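# Reorient a pinched object in the right hand

## Task

An object starts pinched between the thumb and index finger of the right hand. Rotate it inside that hand until its orientation relative to the hand matches the two goal pictures, with the end that currently protrudes farther from the pinch pointing the way they show. Only this hand may touch it (the wrist camera, its bracket and the arm's final link count as the hand); any contact with something else, or the object leaving the hand, is a failure. To finish, keep it motionless in a firm grip for a moment with the palm pointing straight down and no hand motor reporting "moving", then declare completion. A loose grip at the end is a failure. Nothing may be pushed or knocked off the table.

## Robot and tools

Robot and scene: only the right arm (7 joints) and its five-finger hand move, on a humanoid upper body on a stand past the table's -x edge (x = 0.18 m). Scene frame: table top at z = 0, +z up, +x across the table away from the robot, robot's right toward -y. The right shoulder sits roughly 0.28 m above the pelvis (pelvis 0.01 to 0.14 m above the table), 0.14 m toward -y, 0.06 m toward +x; reach is at most 0.59 m from it. The body may be slightly turned or tilted.

Hand point: a point fixed to the palm, 0.05 m in front of it, where the index pad meets the thumb tip in a pinch. Its own axes: +z along straightened fingers, +y out of the palm (so "palm straight down" means hand-point +y along scene -z), +x across the palm toward the little finger. Straight fingers extend 0.06 to 0.07 m past the point along +z. A wrist bracket on the little-finger side protrudes 0.03 m beyond the point in +y and 0.11 m across the palm; it can collide.

execute_actions: {"actions": [...], "pictures": bool}. An empty list only reports state. One action: {"rows": [[14 numbers]], "steps": n}, n up to 15 control steps of 1/30 s (default 15); each row covers one step and the final row repeats. One wait: {"steps": n} up to 300, counted from the previous result, so time spent replying is included. A rejected call moves nothing.

Row layout (single list, one arm), all values in [-1, 1]: dx, dy, dz, rx, ry, rz, little, ring, middle, index, thumb_bend, thumb_turn, force_limit, speed. The first six are an offset, in the hand point's own axes, from the hand point pose in the most recent result that reported it (before any such result in the scene, or for later calls within one reply, from the pose at the start of the action). Every row counts from that same base, not from the row before. Scale: 1.0 = 0.6 m or 180 degrees; rx, ry, rz form one rotation vector. All zeros drives back to the base pose, it is not a hold. Finger values are absolute targets: +1 straight/open, -1 fully curled; thumb_bend +1 straight, -1 bent; thumb_turn +1 beside the palm, -1 opposed in front of it. A pinch is near index -0.22, thumb_bend -0.75, thumb_turn -0.57. force_limit maps -1..+1 linearly to about 0..10 N fingertip force (0..15 N for both thumb motors) at which a closing motor halts; it never stops opening. speed maps -1..+1 to near zero..full (full travel 0.6 s); use -0.9 or slower to close gently, since fast fingers overshoot the limit.

move: {"target": [14-number row as above, same offset rules], "speed": m/s from 0.002 to 0.5, default 0.25; rotation capped at twice that in rad/s}. It drives the hand point on a straight path lasting 0.5 to 10 s (cut off at 10 s), rotating the short way; hand values are sent at the start. It ignores obstacles and can overshoot the speed, especially with the arm extended. Faster moves and targets deeper past a contact hit and press harder. Its result adds a "move:" line: done (settled near target), or off_target, moving, held, fault; limits=paced means the pose was clipped, limits=held means some steps were blocked (the arm may then jump quickly). Distance to target is given.

wait: {"seconds": 0 to 10}, sends nothing new. zoom_image: {"camera": "cam_head" or "cam_wrist", "region": [x0, y0, x1, y1]} in pixels, top-left origin, at most 504 x 504. show_instructions: no arguments, shows the reference (goal) images. finished_scene: {"scene": current scene number}; irreversible, reports success. Replying without a tool call ends everything.

Motion limits: each step the command is clipped to 70 mm and 16 degrees from the measured pose; damped IK favours position over orientation. Joints change target at no more than 2.4 rad/s. After an action the arm only continues to the last clipped pose, so check the reported pose and send the remainder. Joint ranges (rad): shoulder pitch -1.600..0.500, shoulder roll -1.600..0.000, shoulder yaw -1.300..1.300, elbow -1.047..2.094, wrist roll -1.972..1.972, wrist pitch -1.614..1.614, wrist yaw -1.614..1.614.

Result lines: end_effector_position (m) and end_effector_quat_wxyz in the scene frame (slightly inaccurate at long reach). "Hand target" is where the controller is driving. "pose unreachable" and HELD flag steps altered or blocked by the clearance check. hand_measured, hand_stopped_by, hand_load_n each give six values in motor order. hand_stopped_by words: moving, target, force, stalled, fault (dead motor). hand_load_n is fingertip force, positive when pushing the finger open; a lost grip shows as loads near 0 (except very thin objects or an empty squeezed pinch). Joint torques are noisy, offset drive outputs, not contact readings.

Finger behaviour: a motor only starts when its target changes by at least 0.01, then runs until it arrives or reaches force_limit, then locks (holds at least 15 N). Blocked motors push while moving, then stall. Repeat the same numbers to keep a grip; to squeeze harder raise force_limit and send a target further closed than measured; to loosen send a target more open than measured. Locked fingers do not follow a yielding object.

Avoid: dropping or letting the object touch anything but the hand; knocking items off the table; hard fast contacts; torque faults (contact torque above 22 N m on shoulder/elbow/wrist roll, 4.4 N m on wrist pitch/yaw, held weight included) which freeze the arm 10 s; motor overheating from long holds (MOTOR HOT warning at 90 °C, arm drops at 120 °C). Cameras: cam_head 672x504 pinhole, cam_wrist 616x616 fisheye.

Each tool is called after "Emit:" as a command line: name --argument value for each argument, lists and objects as JSON in quotes; but a table of rows of numbers goes row by row, as --pt "numbers of a row", without its own name.

Reference images:

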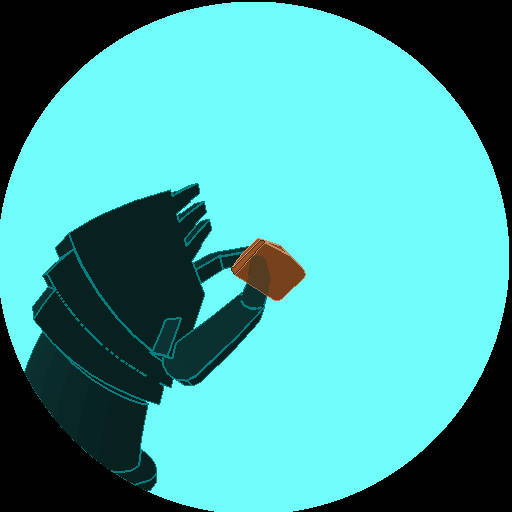

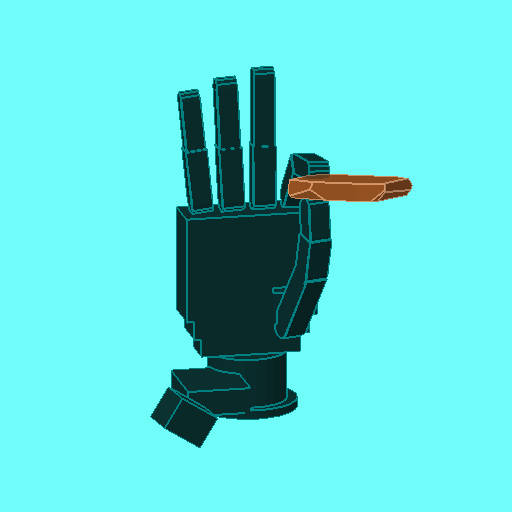

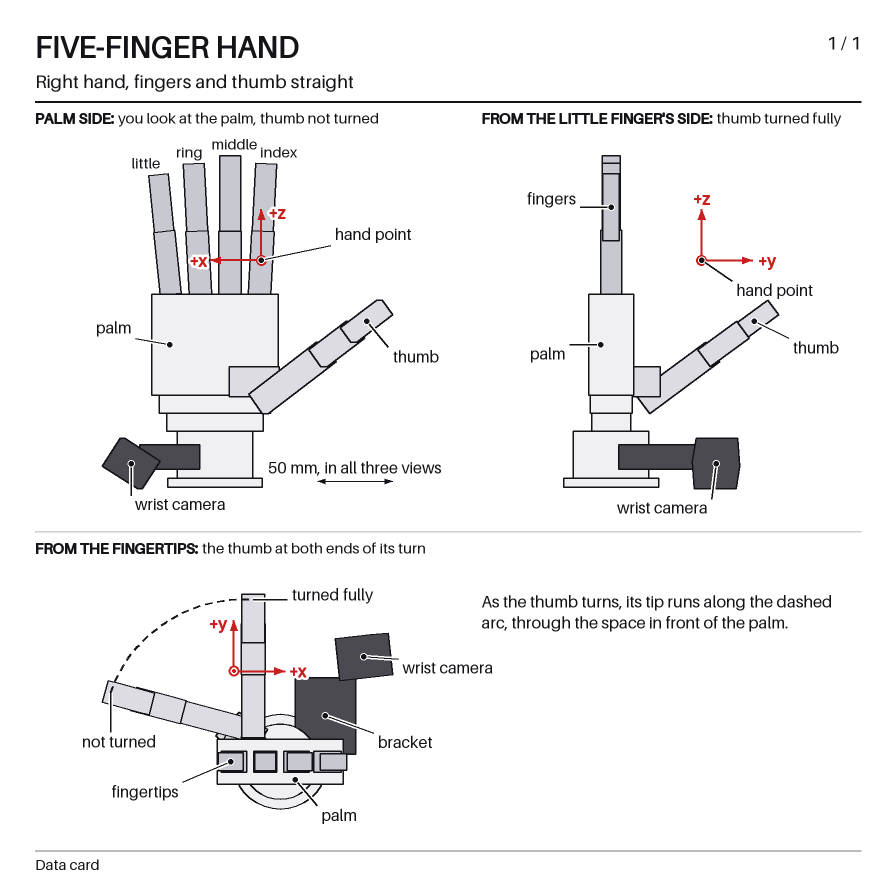

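## Session

Emit:
execute_actions --actions '[]'

Scene clock: 0.00 s of 6000.00 s.
end_effector_position=(+0.3644, -0.0362, +0.3416) hand_measured=(+1.000, +1.000, +1.000, -0.044, -0.750, -0.570) hand_load_n=(+0.0, +0.0, +0.0, +5.0, +0.5, +0.0) hand_stopped_by=(target, target, target, target, target, target) hand_force_limit=0.00 hand_speed=-0.80 end_effector_quat_wxyz=(+0.653, -0.613, +0.324, -0.303)
Joint positions: [-0.821 -1.161  0.21  -0.682 -0.17   0.355  0.469]
Joint velocities: [0.    0.008 0.012 0.009 0.009 0.    0.   ]
Joint torques (N m, as the arm reports them, + toward a larger angle): no reading
Motor temperatures (°C, as the motors report them): [38 41 40 36 40 30 24]
Hand target: +0.364, -0.036, +0.342; +0.653, -0.613, +0.324, -0.303

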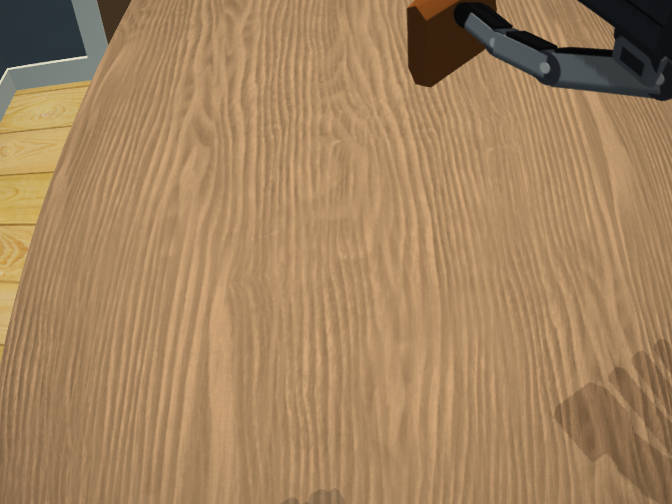

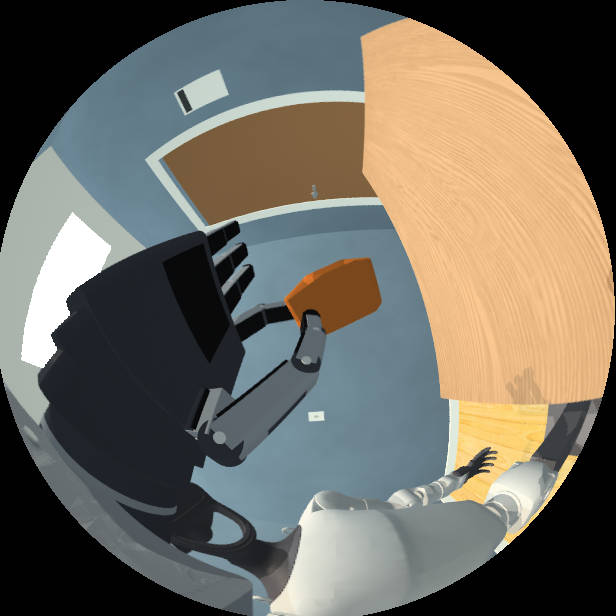

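Emit:
move --target '[0,0.1,0,0,0,-0.33,1,1,1,-0.044,-0.75,-0.57,0,-0.8]'

Emit:
zoom_image --camera "cam_wrist" --region '[220,220,420,420]'

Scene clock: 7.37 s of 6000.00 s.
end_effector_position=(+0.3613, -0.0302, +0.2807) hand_measured=(+1.000, +1.000, +1.000, -0.042, -0.750, -0.570) hand_load_n=(+0.0, +0.0, +0.0, +4.5, +0.5, +0.0) hand_stopped_by=(target, target, target, target, target, target) hand_force_limit=0.00 hand_speed=-0.80 end_effector_quat_wxyz=(-0.422, +0.694, +0.032, +0.582)
Joint positions: [-0.886 -1.164  0.799 -0.874 -1.433  0.245  0.617]
Joint velocities: [ 0.005 -0.002  0.006 -0.005  0.     0.     0.001]
Joint torques (N m, as the arm reports them, + toward a larger angle): [-2.58 -1.19 -1.9  -1.06 -0.56  0.74 -0.15]
Motor temperatures (°C, as the motors report them): [40 42 41 36 40 30 24]
Hand target: +0.361, -0.030, +0.280; -0.422, +0.694, +0.033, +0.582
Off the commanded pose: 0.004 m, 1 deg.
After step 90, 1.90 s passed at rest.
move: off_target

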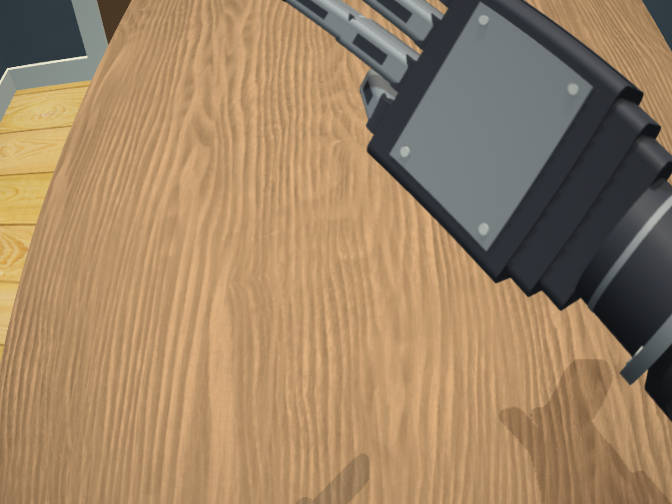

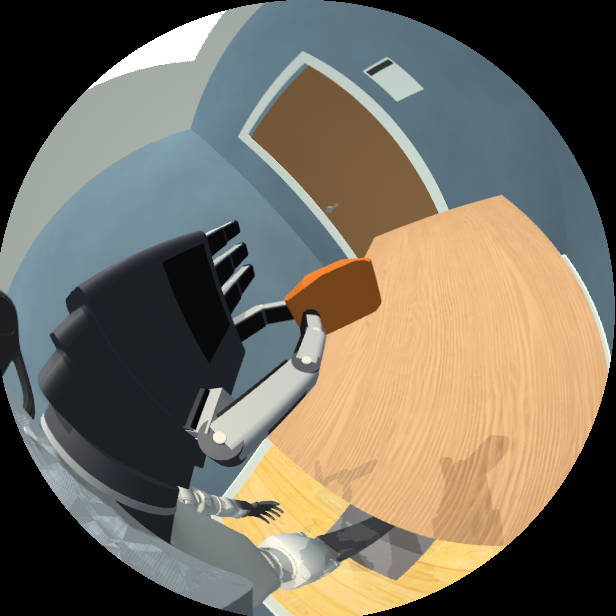

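Region (220, 220, 420, 420) of cam_wrist's 616x616 image, scaled by 2.520, with more detail than that image has.

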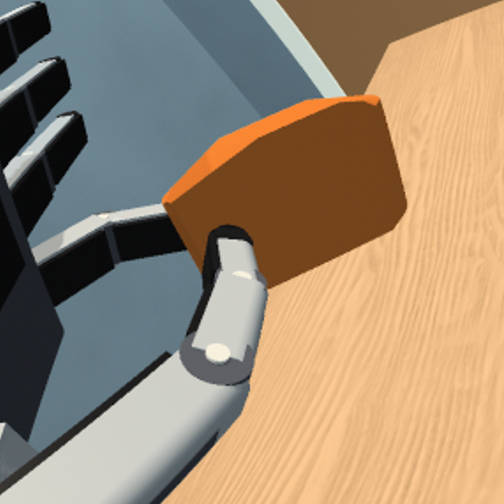

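Emit:
execute_actions --actions '[{"rows":[[0,0,0,0,0,0,1,1,1,-0.032,-0.75,-0.57,0,-0.95]],"steps":12}]'

Scene clock: 9.00 s of 6000.00 s.
end_effector_position=(+0.3613, -0.0302, +0.2806) hand_measured=(+1.000, +1.000, +1.000, -0.032, -0.750, -0.570) hand_load_n=(+0.0, +0.0, +0.0, +0.5, +0.5, +0.0) hand_stopped_by=(target, target, target, target, target, target) hand_force_limit=0.00 hand_speed=-0.95 end_effector_quat_wxyz=(-0.422, +0.694, +0.032, +0.582)
Joint positions: [-0.886 -1.164  0.799 -0.874 -1.433  0.245  0.618]
Joint velocities: [-0.015  0.005 -0.012 -0.003 -0.006  0.     0.   ]
Joint torques (N m, as the arm reports them, + toward a larger angle): [-2.67 -1.17 -2.29 -0.94 -0.62  0.77 -0.29]
Motor temperatures (°C, as the motors report them): [40 42 41 36 40 30 24]
Hand target: +0.361, -0.030, +0.281; -0.422, +0.694, +0.032, +0.582
Off the commanded pose: 0.000 m, 0 deg.
Steps of this call (steps 1 to 37: nothing new was sent; steps 38 to 49: all 12 steps of this action). Readings (end_effector_position | what the end effector reports):
38: (+0.3613, -0.0302, +0.2806) | hand_measured=(+1.000, +1.000, +1.000, -0.042, -0.750, -0.570) hand_load_n=(+0.0, +0.0, +0.0, +4.5, +0.5, +0.0) hand_stopped_by=(target, target, target, moving, target, target) hand_force_limit=0.00 hand_speed=-0.95
39: (+0.3613, -0.0302, +0.2806) | hand_measured=(+1.000, +1.000, +1.000, -0.042, -0.750, -0.570) hand_load_n=(+0.0, +0.0, +0.0, +4.5, +0.5, +0.0) hand_stopped_by=(target, target, target, moving, target, target) hand_force_limit=0.00 hand_speed=-0.95
41: (+0.3613, -0.0302, +0.2806) | hand_measured=(+1.000, +1.000, +1.000, -0.040, -0.750, -0.570) hand_load_n=(+0.0, +0.0, +0.0, +3.5, +0.0, +0.0) hand_stopped_by=(target, target, target, moving, target, target) hand_force_limit=0.00 hand_speed=-0.95
45: (+0.3613, -0.0302, +0.2806) | hand_measured=(+1.000, +1.000, +1.000, -0.032, -0.750, -0.570) hand_load_n=(+0.0, +0.0, +0.0, +0.5, +0.5, +0.0) hand_stopped_by=(target, target, target, moving, target, target) hand_force_limit=0.00 hand_speed=-0.95
49: the state above

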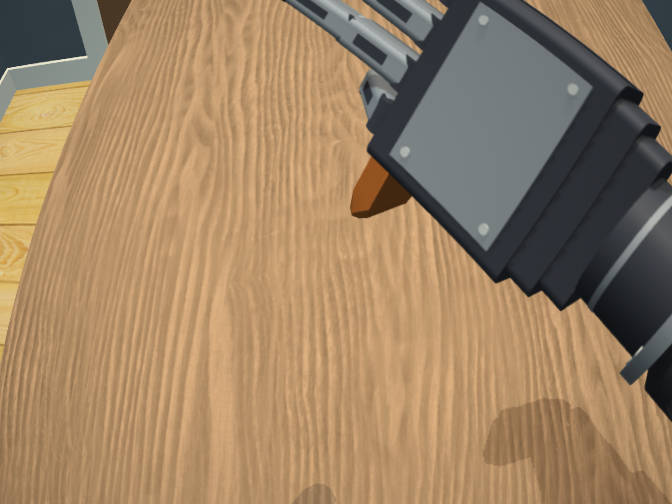

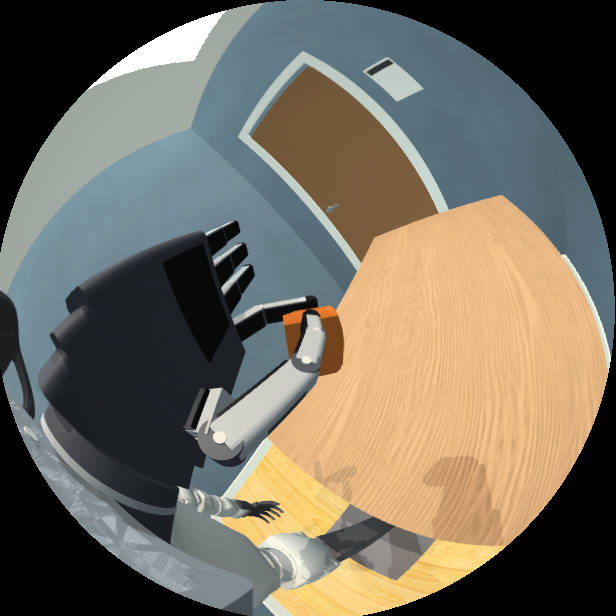

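Emit:
execute_actions --actions '[{"rows":[[0,0,0,0,0,0,1,1,1,-0.06,-0.75,-0.57,-0.4,-0.95]],"steps":10}]'

Emit:
zoom_image --camera "cam_wrist" --region '[220,220,420,420]'

Scene clock: 11.13 s of 6000.00 s.
end_effector_position=(+0.3613, -0.0302, +0.2806) hand_measured=(+1.000, +1.000, +1.000, -0.042, -0.750, -0.570) hand_load_n=(+0.0, +0.0, +0.0, +3.5, +1.0, +0.0) hand_stopped_by=(target, target, target, force, target, target) hand_force_limit=-0.40 hand_speed=-0.95 end_effector_quat_wxyz=(-0.422, +0.694, +0.032, +0.582)
Joint positions: [-0.886 -1.164  0.799 -0.874 -1.433  0.245  0.618]
Joint velocities: [ 0.005 -0.006 -0.003  0.008  0.     0.     0.   ]
Joint torques (N m, as the arm reports them, + toward a larger angle): [-2.43 -1.26 -2.2  -1.01 -0.44  0.78 -0.26]
Motor temperatures (°C, as the motors report them): [40 42 41 36 40 30 24]
Hand target: +0.361, -0.030, +0.281; -0.422, +0.694, +0.032, +0.582
Off the commanded pose: 0.000 m, 0 deg.
Steps of this call (steps 1 to 54: nothing new was sent; steps 55 to 64: all 10 steps of this action). Readings (end_effector_position | what the end effector reports):
55: (+0.3613, -0.0302, +0.2806) | hand_measured=(+1.000, +1.000, +1.000, -0.032, -0.750, -0.570) hand_load_n=(+0.0, +0.0, +0.0, +0.5, +0.5, +0.0) hand_stopped_by=(target, target, target, moving, target, target) hand_force_limit=-0.40 hand_speed=-0.95
56: (+0.3613, -0.0302, +0.2806) | hand_measured=(+1.000, +1.000, +1.000, -0.032, -0.750, -0.570) hand_load_n=(+0.0, +0.0, +0.0, +0.5, +0.5, +0.0) hand_stopped_by=(target, target, target, moving, target, target) hand_force_limit=-0.40 hand_speed=-0.95
58: (+0.3613, -0.0302, +0.2806) | hand_measured=(+1.000, +1.000, +1.000, -0.034, -0.750, -0.570) hand_load_n=(+0.0, +0.0, +0.0, +1.5, +0.5, +0.0) hand_stopped_by=(target, target, target, moving, target, target) hand_force_limit=-0.40 hand_speed=-0.95
62: (+0.3613, -0.0302, +0.2806) | hand_measured=(+1.000, +1.000, +1.000, -0.042, -0.750, -0.570) hand_load_n=(+0.0, +0.0, +0.0, +3.5, +1.0, +0.0) hand_stopped_by=(target, target, target, force, target, target) hand_force_limit=-0.40 hand_speed=-0.95
64: the state above

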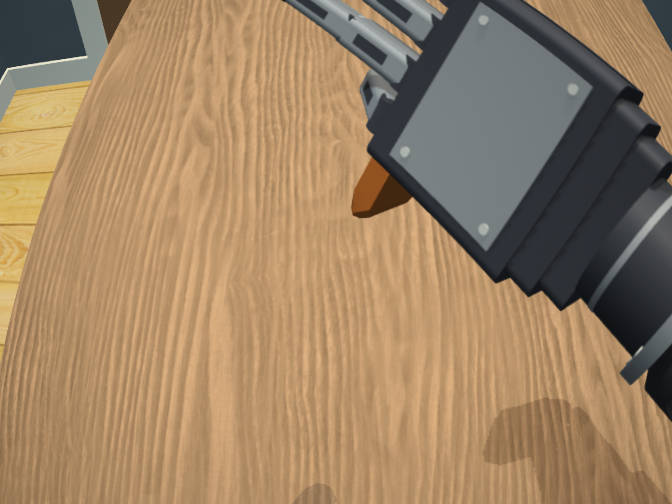

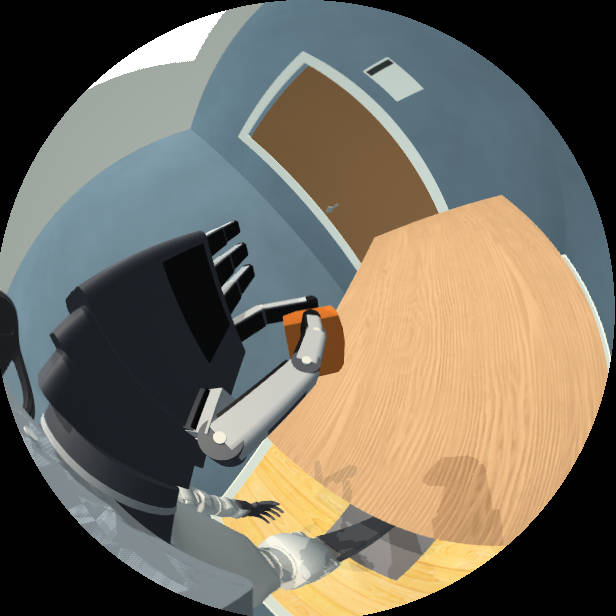

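Region (220, 220, 420, 420) of cam_wrist's 616x616 image, scaled by 2.520, with more detail than that image has.

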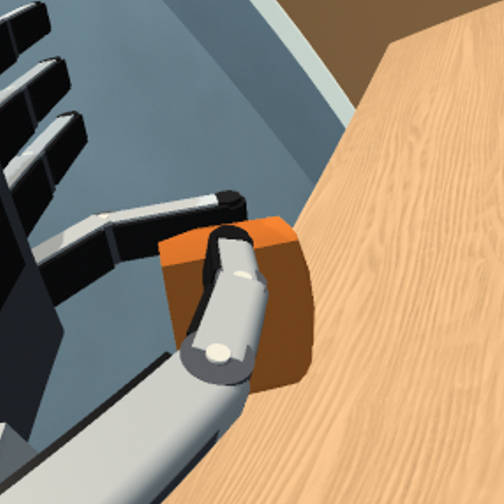

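Emit:
move --target '[0,0,0,0,0,0.12,1,1,1,-0.035,-0.75,-0.57,-0.4,-0.97]' --speed 0.1

Scene clock: 15.97 s of 6000.00 s.
end_effector_position=(+0.3620, -0.0310, +0.2822) hand_measured=(+1.000, +1.000, +1.000, -0.034, -0.750, -0.570) hand_load_n=(+0.0, +0.0, +0.0, +1.0, +1.0, +0.0) hand_stopped_by=(target, target, target, target, target, target) hand_force_limit=-0.40 hand_speed=-0.97 end_effector_quat_wxyz=(-0.523, +0.686, -0.099, +0.497)
Joint positions: [-0.808 -1.201  0.652 -0.838 -1.018  0.354  0.444]
Joint velocities: [-0.005  0.002 -0.003 -0.006  0.     0.    -0.001]
Joint torques (N m, as the arm reports them, + toward a larger angle): [-2.32 -1.25 -2.22 -0.85 -0.23  0.65 -0.53]
Motor temperatures (°C, as the motors report them): [41 42 42 36 40 31 24]
Hand target: +0.363, -0.032, +0.282; -0.522, +0.686, -0.102, +0.497
Off the commanded pose: 0.002 m, 1 deg.
move: done

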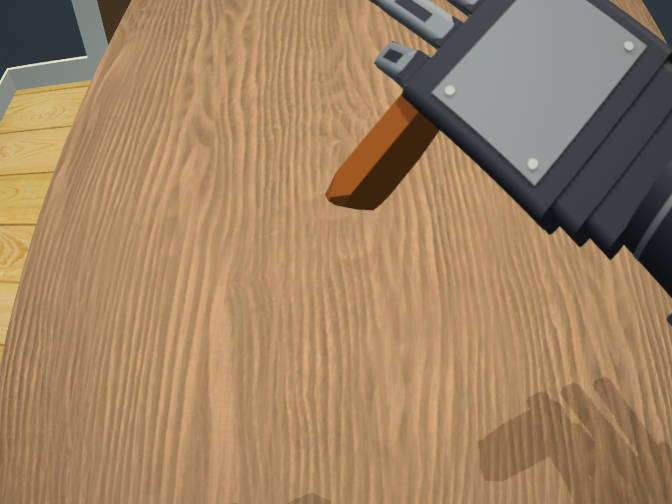

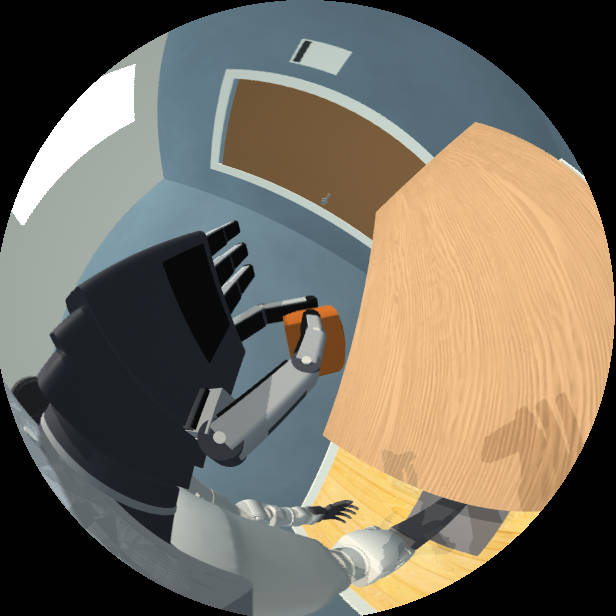

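Emit:
move --target '[0,0,0,0,0,0.1,1,1,1,-0.035,-0.75,-0.57,-0.4,-0.97]' --speed 0.1

Emit:
zoom_image --camera "cam_wrist" --region '[220,220,420,420]'

Scene clock: 19.97 s of 6000.00 s.
end_effector_position=(+0.3632, -0.0324, +0.2829) hand_measured=(+1.000, +1.000, +1.000, -0.034, -0.750, -0.570) hand_load_n=(+0.0, +0.0, +0.0, +1.0, +1.0, +0.0) hand_stopped_by=(target, target, target, target, target, target) hand_force_limit=-0.40 hand_speed=-0.97 end_effector_quat_wxyz=(-0.592, +0.661, -0.207, +0.414)
Joint positions: [-0.723 -1.201  0.509 -0.778 -0.668  0.352  0.309]
Joint velocities: [ 0.    -0.002 -0.026  0.     0.011  0.    -0.004]
Joint torques (N m, as the arm reports them, + toward a larger angle): [-2.53 -1.46 -2.3  -0.77 -0.43  0.23 -0.61]
Motor temperatures (°C, as the motors report them): [41 42 42 36 40 30 24]
Hand target: +0.363, -0.033, +0.282; -0.592, +0.661, -0.208, +0.412
Off the commanded pose: 0.002 m, 1 deg.
move: done

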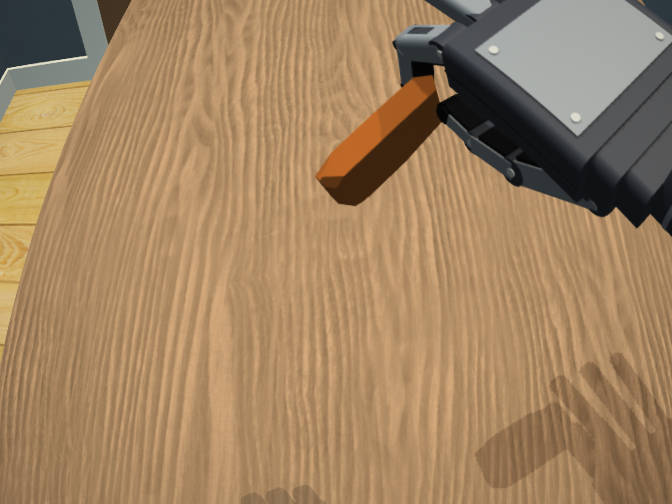

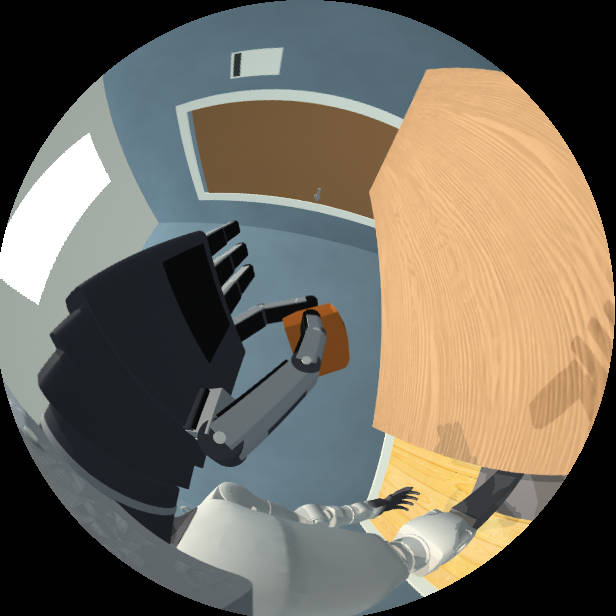

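Region (220, 220, 420, 420) of cam_wrist's 616x616 image, scaled by 2.520, with more detail than that image has.

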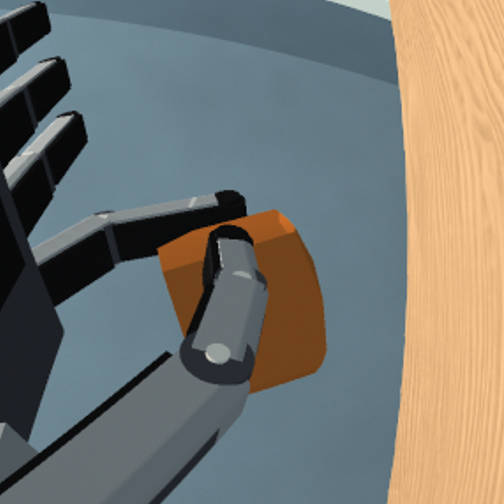

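Starting to turn. Continue.

Emit:
move --target '[0,0,0,0,0,0.1,1,1,1,-0.035,-0.75,-0.57,-0.4,-0.97]' --speed 0.07

Emit:
zoom_image --camera "cam_wrist" --region '[220,220,420,420]'

Scene clock: 24.43 s of 6000.00 s.
end_effector_position=(+0.3643, -0.0341, +0.2822) hand_measured=(+1.000, +1.000, +1.000, -0.034, -0.750, -0.570) hand_load_n=(+0.0, +0.0, +0.0, +1.0, +1.0, +0.0) hand_stopped_by=(target, target, target, target, target, target) hand_force_limit=-0.40 hand_speed=-0.97 end_effector_quat_wxyz=(+0.645, -0.621, +0.309, -0.321)
Joint positions: [-0.642 -1.175  0.391 -0.688 -0.355  0.298  0.216]
Joint velocities: [-0.005 -0.002 -0.015  0.009  0.003 -0.002 -0.003]
Joint torques (N m, as the arm reports them, + toward a larger angle): [-2.56 -1.54 -2.48 -0.65  0.12 -0.05 -0.66]
Motor temperatures (°C, as the motors report them): [41 42 42 36 40 30 25]
Hand target: +0.364, -0.034, +0.282; +0.647, -0.620, +0.310, -0.318
Off the commanded pose: 0.002 m, 1 deg.
move: done

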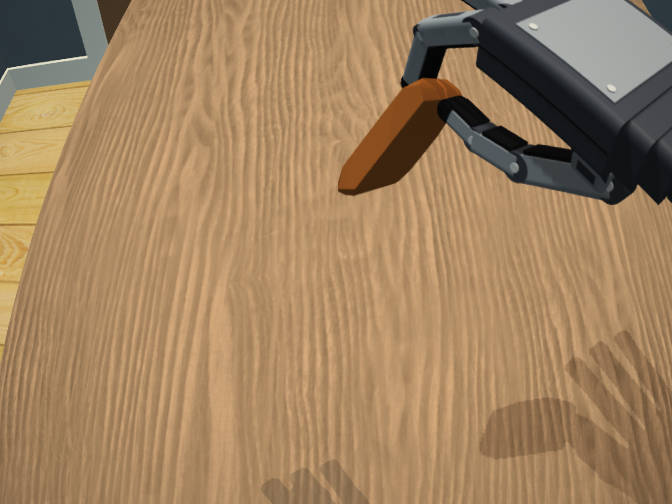

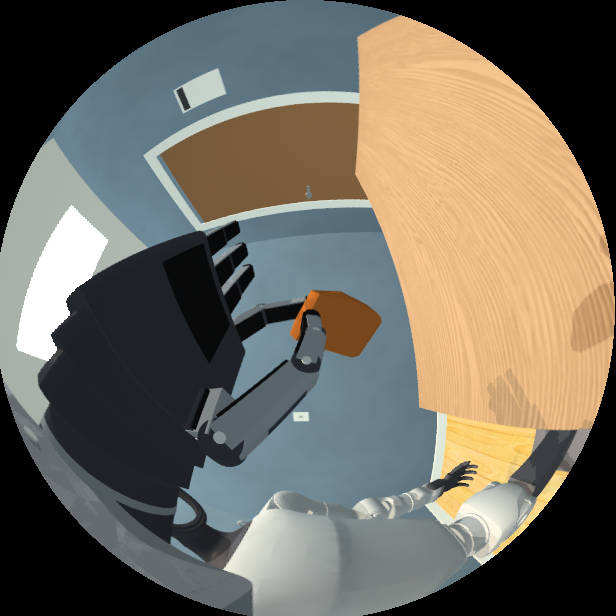

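Region (220, 220, 420, 420) of cam_wrist's 616x616 image, scaled by 2.520, with more detail than that image has.

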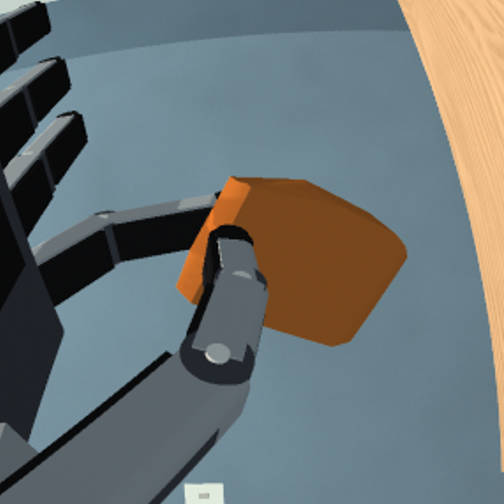

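Emit:
move --target '[0,0,0,0,0,-0.36,1,1,1,-0.035,-0.75,-0.57,-0.4,-0.97]' --speed 0.2

Emit:
zoom_image --camera "cam_wrist" --region '[220,220,420,420]'

Scene clock: 30.57 s of 6000.00 s.
end_effector_position=(+0.3608, -0.0295, +0.2803) hand_measured=(+1.000, +1.000, +1.000, -0.034, -0.750, -0.570) hand_load_n=(+0.0, +0.0, +0.0, +1.0, +0.5, +0.0) hand_stopped_by=(target, target, target, target, target, target) hand_force_limit=-0.40 hand_speed=-0.97 end_effector_quat_wxyz=(-0.382, +0.692, +0.080, +0.608)
Joint positions: [-0.918 -1.15   0.858 -0.884 -1.571  0.188  0.673]
Joint velocities: [-0.008 -0.005 -0.005  0.     0.009 -0.003  0.002]
Joint torques (N m, as the arm reports them, + toward a larger angle): [-2.64 -1.2  -2.09 -1.08 -0.94  0.7  -0.09]
Motor temperatures (°C, as the motors report them): [41 42 42 36 40 30 25]
Hand target: +0.360, -0.029, +0.281; -0.382, +0.691, +0.082, +0.609
Off the commanded pose: 0.006 m, 2 deg.
move: off_target

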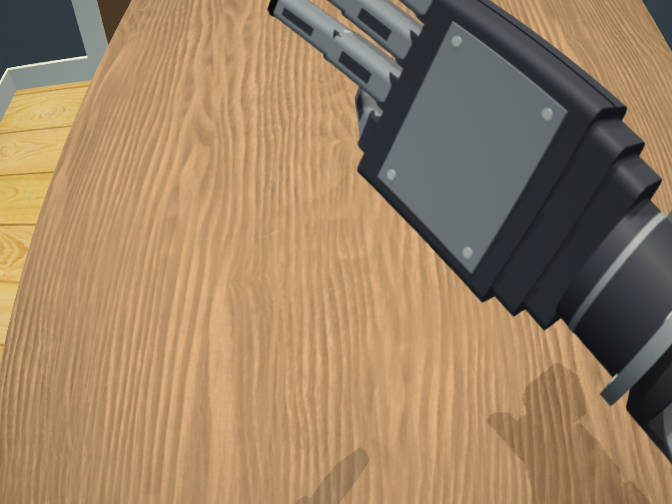

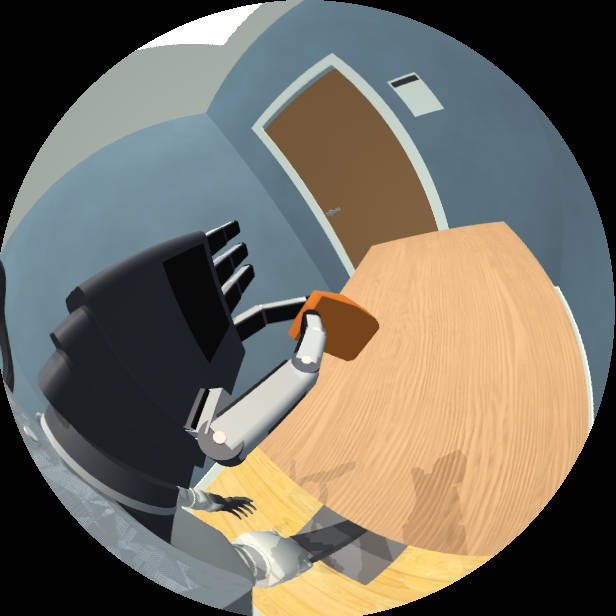

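Region (220, 220, 420, 420) of cam_wrist's 616x616 image, scaled by 2.520, with more detail than that image has.

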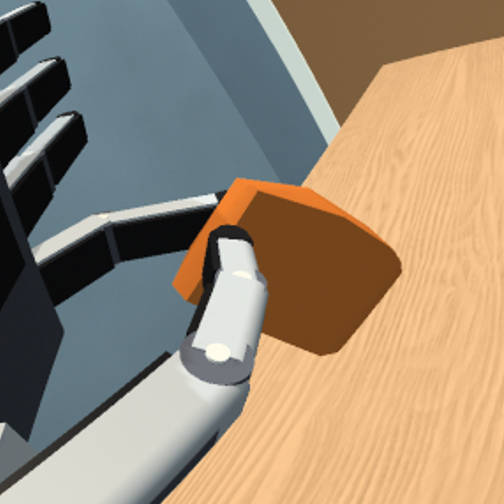

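Gained about 5°; need about 9° more.

Emit:
move --target '[0,0,0,0,0,-0.05,1,1,1,-0.035,-0.75,-0.57,-0.4,-0.97]' --speed 0.07

Emit:
zoom_image --camera "cam_wrist" --region '[220,220,420,420]'

Scene clock: 34.00 s of 6000.00 s.
end_effector_position=(+0.3609, -0.0298, +0.2787) hand_measured=(+1.000, +1.000, +1.000, -0.034, -0.750, -0.570) hand_load_n=(+0.0, +0.0, +0.0, +1.0, +0.5, +0.0) hand_stopped_by=(target, target, target, target, target, target) hand_force_limit=-0.40 hand_speed=-0.97 end_effector_quat_wxyz=(-0.334, +0.686, +0.133, +0.633)
Joint positions: [-0.936 -1.128  0.904 -0.889 -1.718  0.1    0.722]
Joint velocities: [-0.005  0.005  0.     0.015 -0.017 -0.004  0.001]
Joint torques (N m, as the arm reports them, + toward a larger angle): [-2.75 -1.   -2.04 -1.3  -0.74  0.75 -0.04]
Motor temperatures (°C, as the motors report them): [42 42 42 36 40 30 24]
Hand target: +0.360, -0.029, +0.279; -0.334, +0.684, +0.135, +0.634
Off the commanded pose: 0.002 m, 0 deg.
move: done

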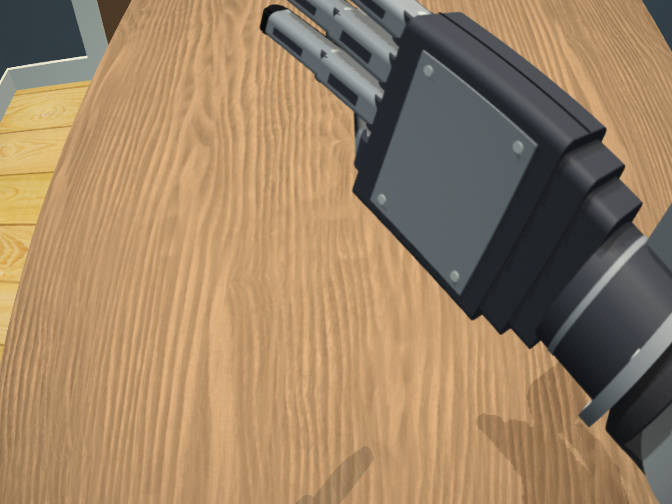

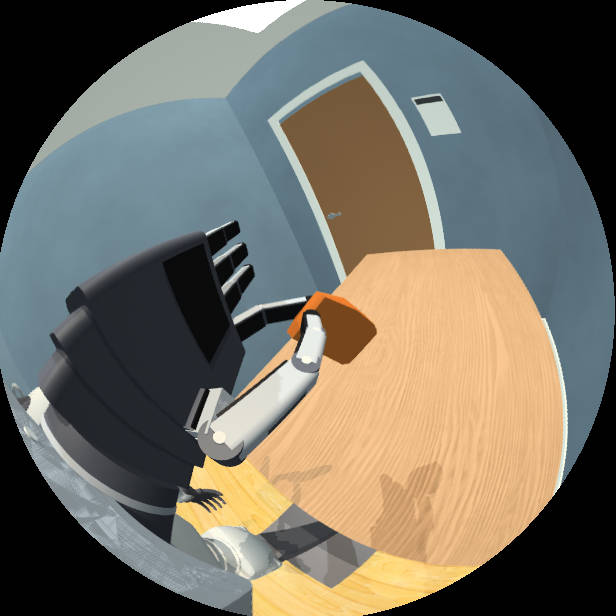

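Region (220, 220, 420, 420) of cam_wrist's 616x616 image, scaled by 2.520, with more detail than that image has.

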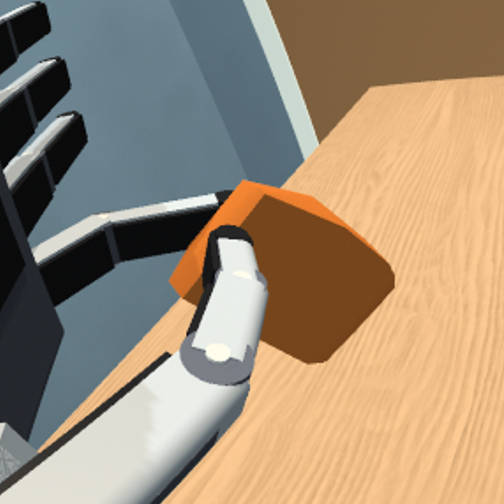

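Emit:
move --target '[0,0,0,0,0,-0.025,1,1,1,-0.035,-0.75,-0.57,-0.4,-0.97]' --speed 0.07

Emit:
execute_actions --actions '[{"rows":[[0,0,0,0,0,0,1,1,1,-0.07,-0.75,-0.57,0.05,-0.96]],"steps":12}]'

Emit:
zoom_image --camera "cam_wrist" --region '[220,220,420,420]'

Scene clock: 37.53 s of 6000.00 s.
end_effector_position=(+0.3612, -0.0304, +0.2774) hand_measured=(+1.000, +1.000, +1.000, -0.034, -0.750, -0.570) hand_load_n=(+0.0, +0.0, +0.0, +1.0, +0.5, +0.0) hand_stopped_by=(target, target, target, target, target, target) hand_force_limit=-0.40 hand_speed=-0.97 end_effector_quat_wxyz=(-0.309, +0.682, +0.158, +0.644)
Joint positions: [-0.942 -1.118  0.925 -0.89  -1.786  0.054  0.741]
Joint velocities: [ 0.005 -0.009 -0.032 -0.015 -0.003 -0.004  0.   ]
Joint torques (N m, as the arm reports them, + toward a larger angle): [-2.76 -0.88 -1.93 -1.31 -0.89  0.73 -0.02]
Motor temperatures (°C, as the motors report them): [42 42 42 36 40 31 24]
Hand target: +0.361, -0.030, +0.278; -0.309, +0.680, +0.160, +0.645
Off the commanded pose: 0.001 m, 0 deg.
move: done

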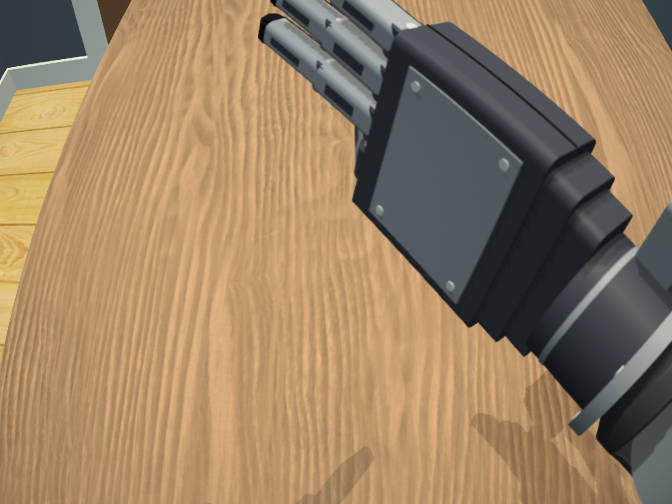

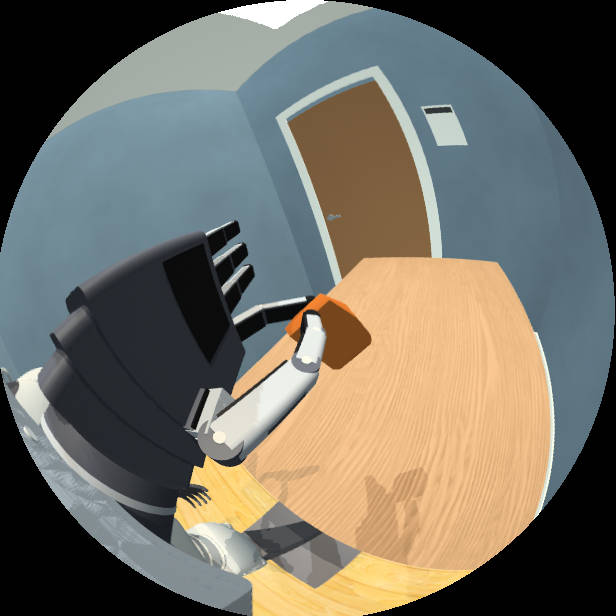

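Scene clock: 37.93 s of 6000.00 s.
end_effector_position=(+0.3612, -0.0304, +0.2774) hand_measured=(+1.000, +1.000, +1.000, -0.048, -0.750, -0.570) hand_load_n=(+0.0, +0.0, +0.0, +5.5, +1.5, +0.5) hand_stopped_by=(target, target, target, force, target, target) hand_force_limit=0.05 hand_speed=-0.96 end_effector_quat_wxyz=(-0.309, +0.682, +0.158, +0.644)
Joint positions: [-0.942 -1.118  0.925 -0.89  -1.786  0.054  0.741]
Joint velocities: [-0.008 -0.011 -0.002  0.    -0.011  0.     0.   ]
Joint torques (N m, as the arm reports them, + toward a larger angle): [-2.91 -1.16 -2.12 -1.13 -0.39  0.79 -0.04]
Motor temperatures (°C, as the motors report them): [42 42 42 36 40 31 24]
Hand target: +0.361, -0.030, +0.277; -0.309, +0.682, +0.158, +0.644
Off the commanded pose: 0.000 m, 0 deg.
Steps of this call (steps 1 to 12: all 12 steps of this action). Readings (end_effector_position | what the end effector reports):
1: (+0.3612, -0.0304, +0.2774) | hand_measured=(+1.000, +1.000, +1.000, -0.034, -0.750, -0.570) hand_load_n=(+0.0, +0.0, +0.0, +1.0, +0.5, +0.0) hand_stopped_by=(target, target, target, moving, target, target) hand_force_limit=0.05 hand_speed=-0.96
2: (+0.3612, -0.0304, +0.2774) | hand_measured=(+1.000, +1.000, +1.000, -0.034, -0.750, -0.570) hand_load_n=(+0.0, +0.0, +0.0, +1.0, +0.5, +0.0) hand_stopped_by=(target, target, target, moving, target, target) hand_force_limit=0.05 hand_speed=-0.96
4: (+0.3612, -0.0304, +0.2774) | hand_measured=(+1.000, +1.000, +1.000, -0.036, -0.750, -0.570) hand_load_n=(+0.0, +0.0, +0.0, +1.5, +0.5, +0.0) hand_stopped_by=(target, target, target, moving, target, target) hand_force_limit=0.05 hand_speed=-0.96
8: (+0.3612, -0.0304, +0.2774) | hand_measured=(+1.000, +1.000, +1.000, -0.044, -0.750, -0.570) hand_load_n=(+0.0, +0.0, +0.0, +4.5, +1.0, +0.5) hand_stopped_by=(target, target, target, moving, target, target) hand_force_limit=0.05 hand_speed=-0.96
12: the state above

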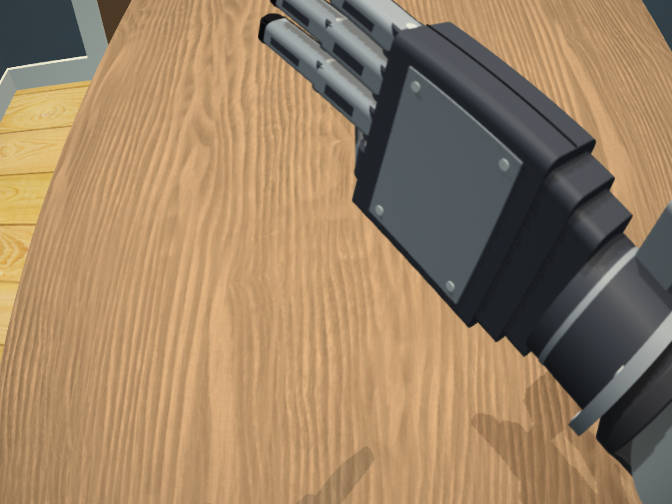

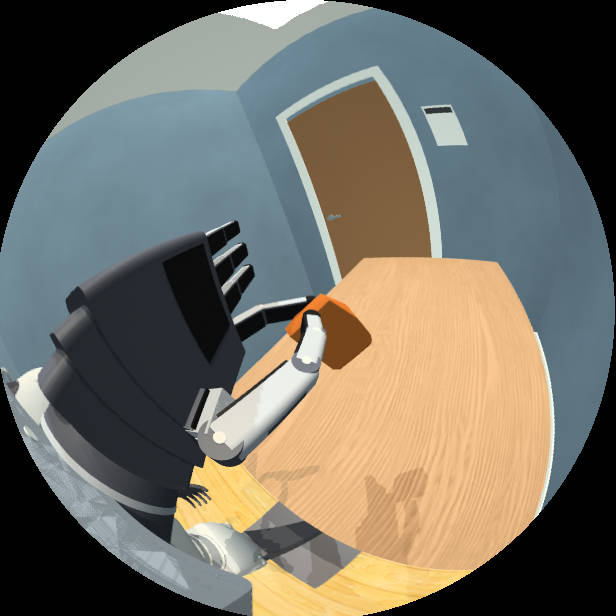

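Region (220, 220, 420, 420) of cam_wrist's 616x616 image, scaled by 2.520, with more detail than that image has.

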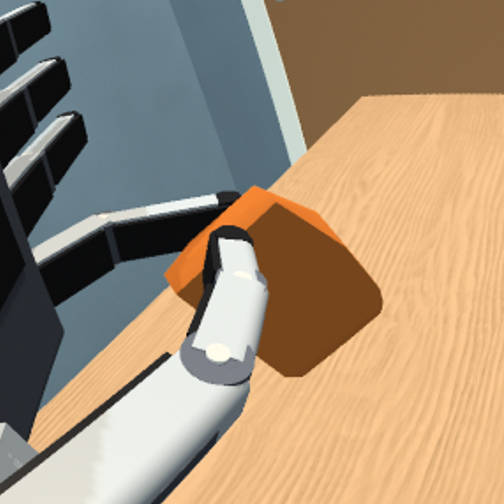

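Emit:
move --target '[0,0,0,0,0,0.433,1,1,1,-0.07,-0.75,-0.57,0.05,-0.96]' --speed 0.3

Emit:
show_instructions

Scene clock: 42.70 s of 6000.00 s.
end_effector_position=(+0.3659, -0.0369, +0.2797) hand_measured=(+1.000, +1.000, +1.000, -0.048, -0.750, -0.570) hand_load_n=(+0.0, +0.0, +0.0, +5.5, +1.5, +0.0) hand_stopped_by=(target, target, target, force, target, target) hand_force_limit=0.05 hand_speed=-0.96 end_effector_quat_wxyz=(+0.641, -0.623, +0.313, -0.322)
Joint positions: [-0.635 -1.173  0.384 -0.681 -0.359  0.294  0.224]
Joint velocities: [-0.009 -0.003  0.     0.002 -0.005 -0.001 -0.001]
Joint torques (N m, as the arm reports them, + toward a larger angle): [-2.55 -1.47 -2.29 -0.67  0.1  -0.08 -0.62]
Motor temperatures (°C, as the motors report them): [42 42 43 36 40 31 24]
Hand target: +0.366, -0.037, +0.280; +0.643, -0.621, +0.314, -0.320
Off the commanded pose: 0.008 m, 2 deg.
move: off_target

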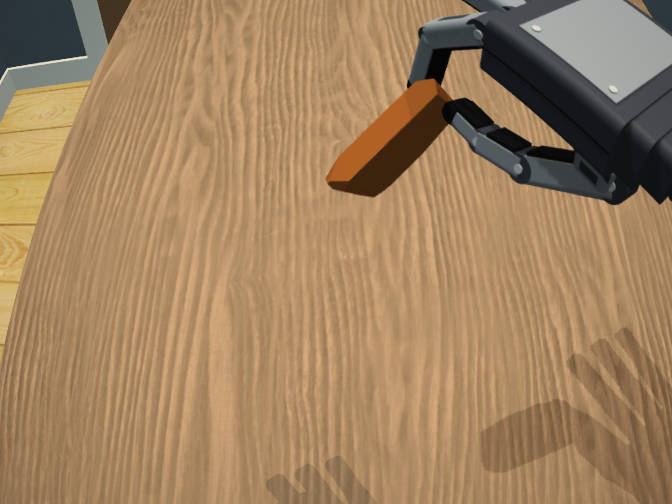

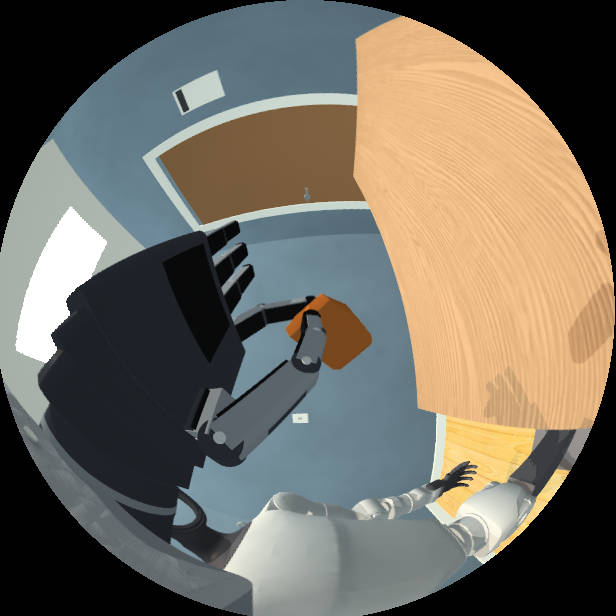

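Reference images for this scene: goal picture from the wrist camera place, goal picture looking into the palm, FIVE-FINGER HAND page 1.

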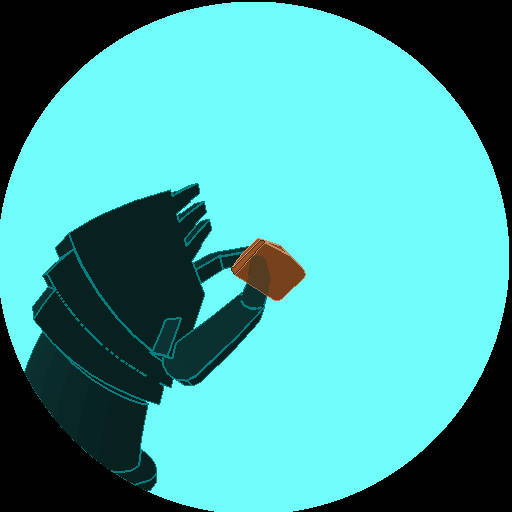

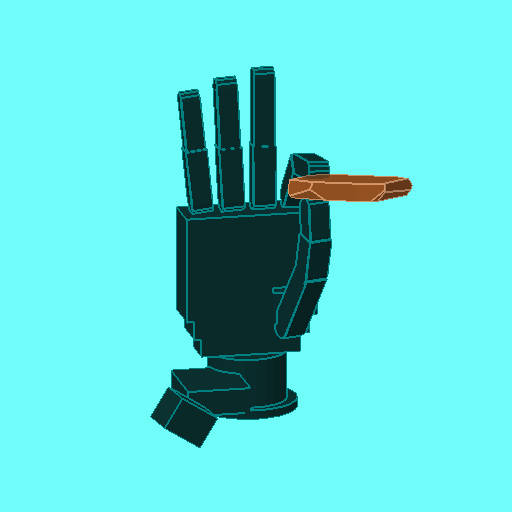

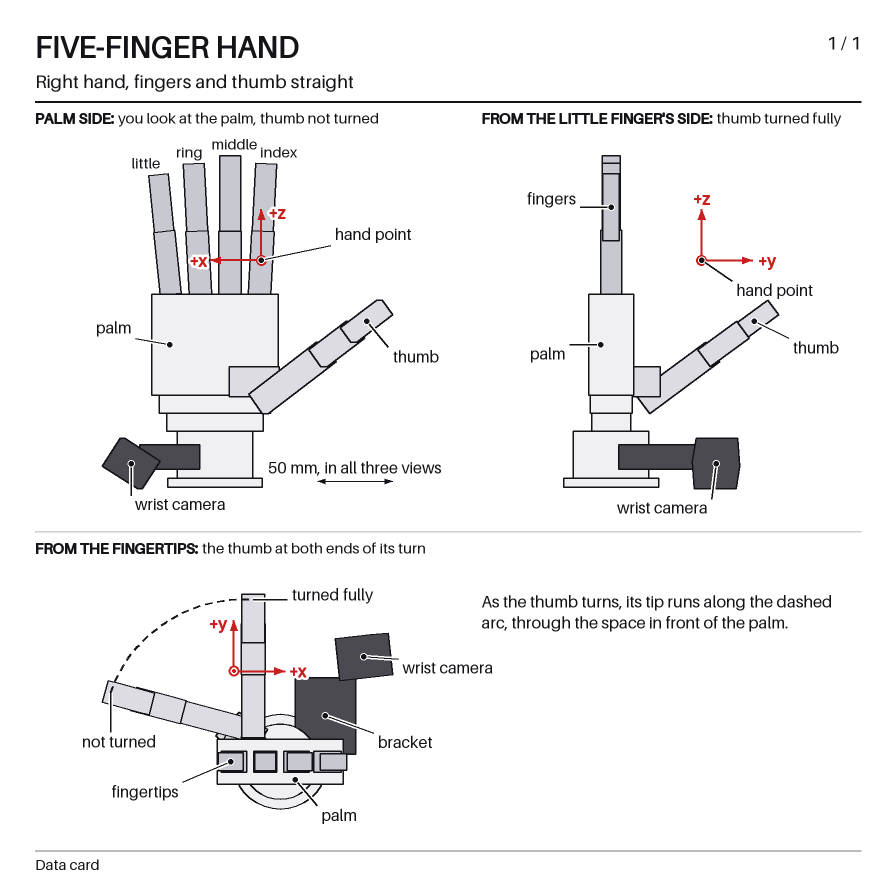

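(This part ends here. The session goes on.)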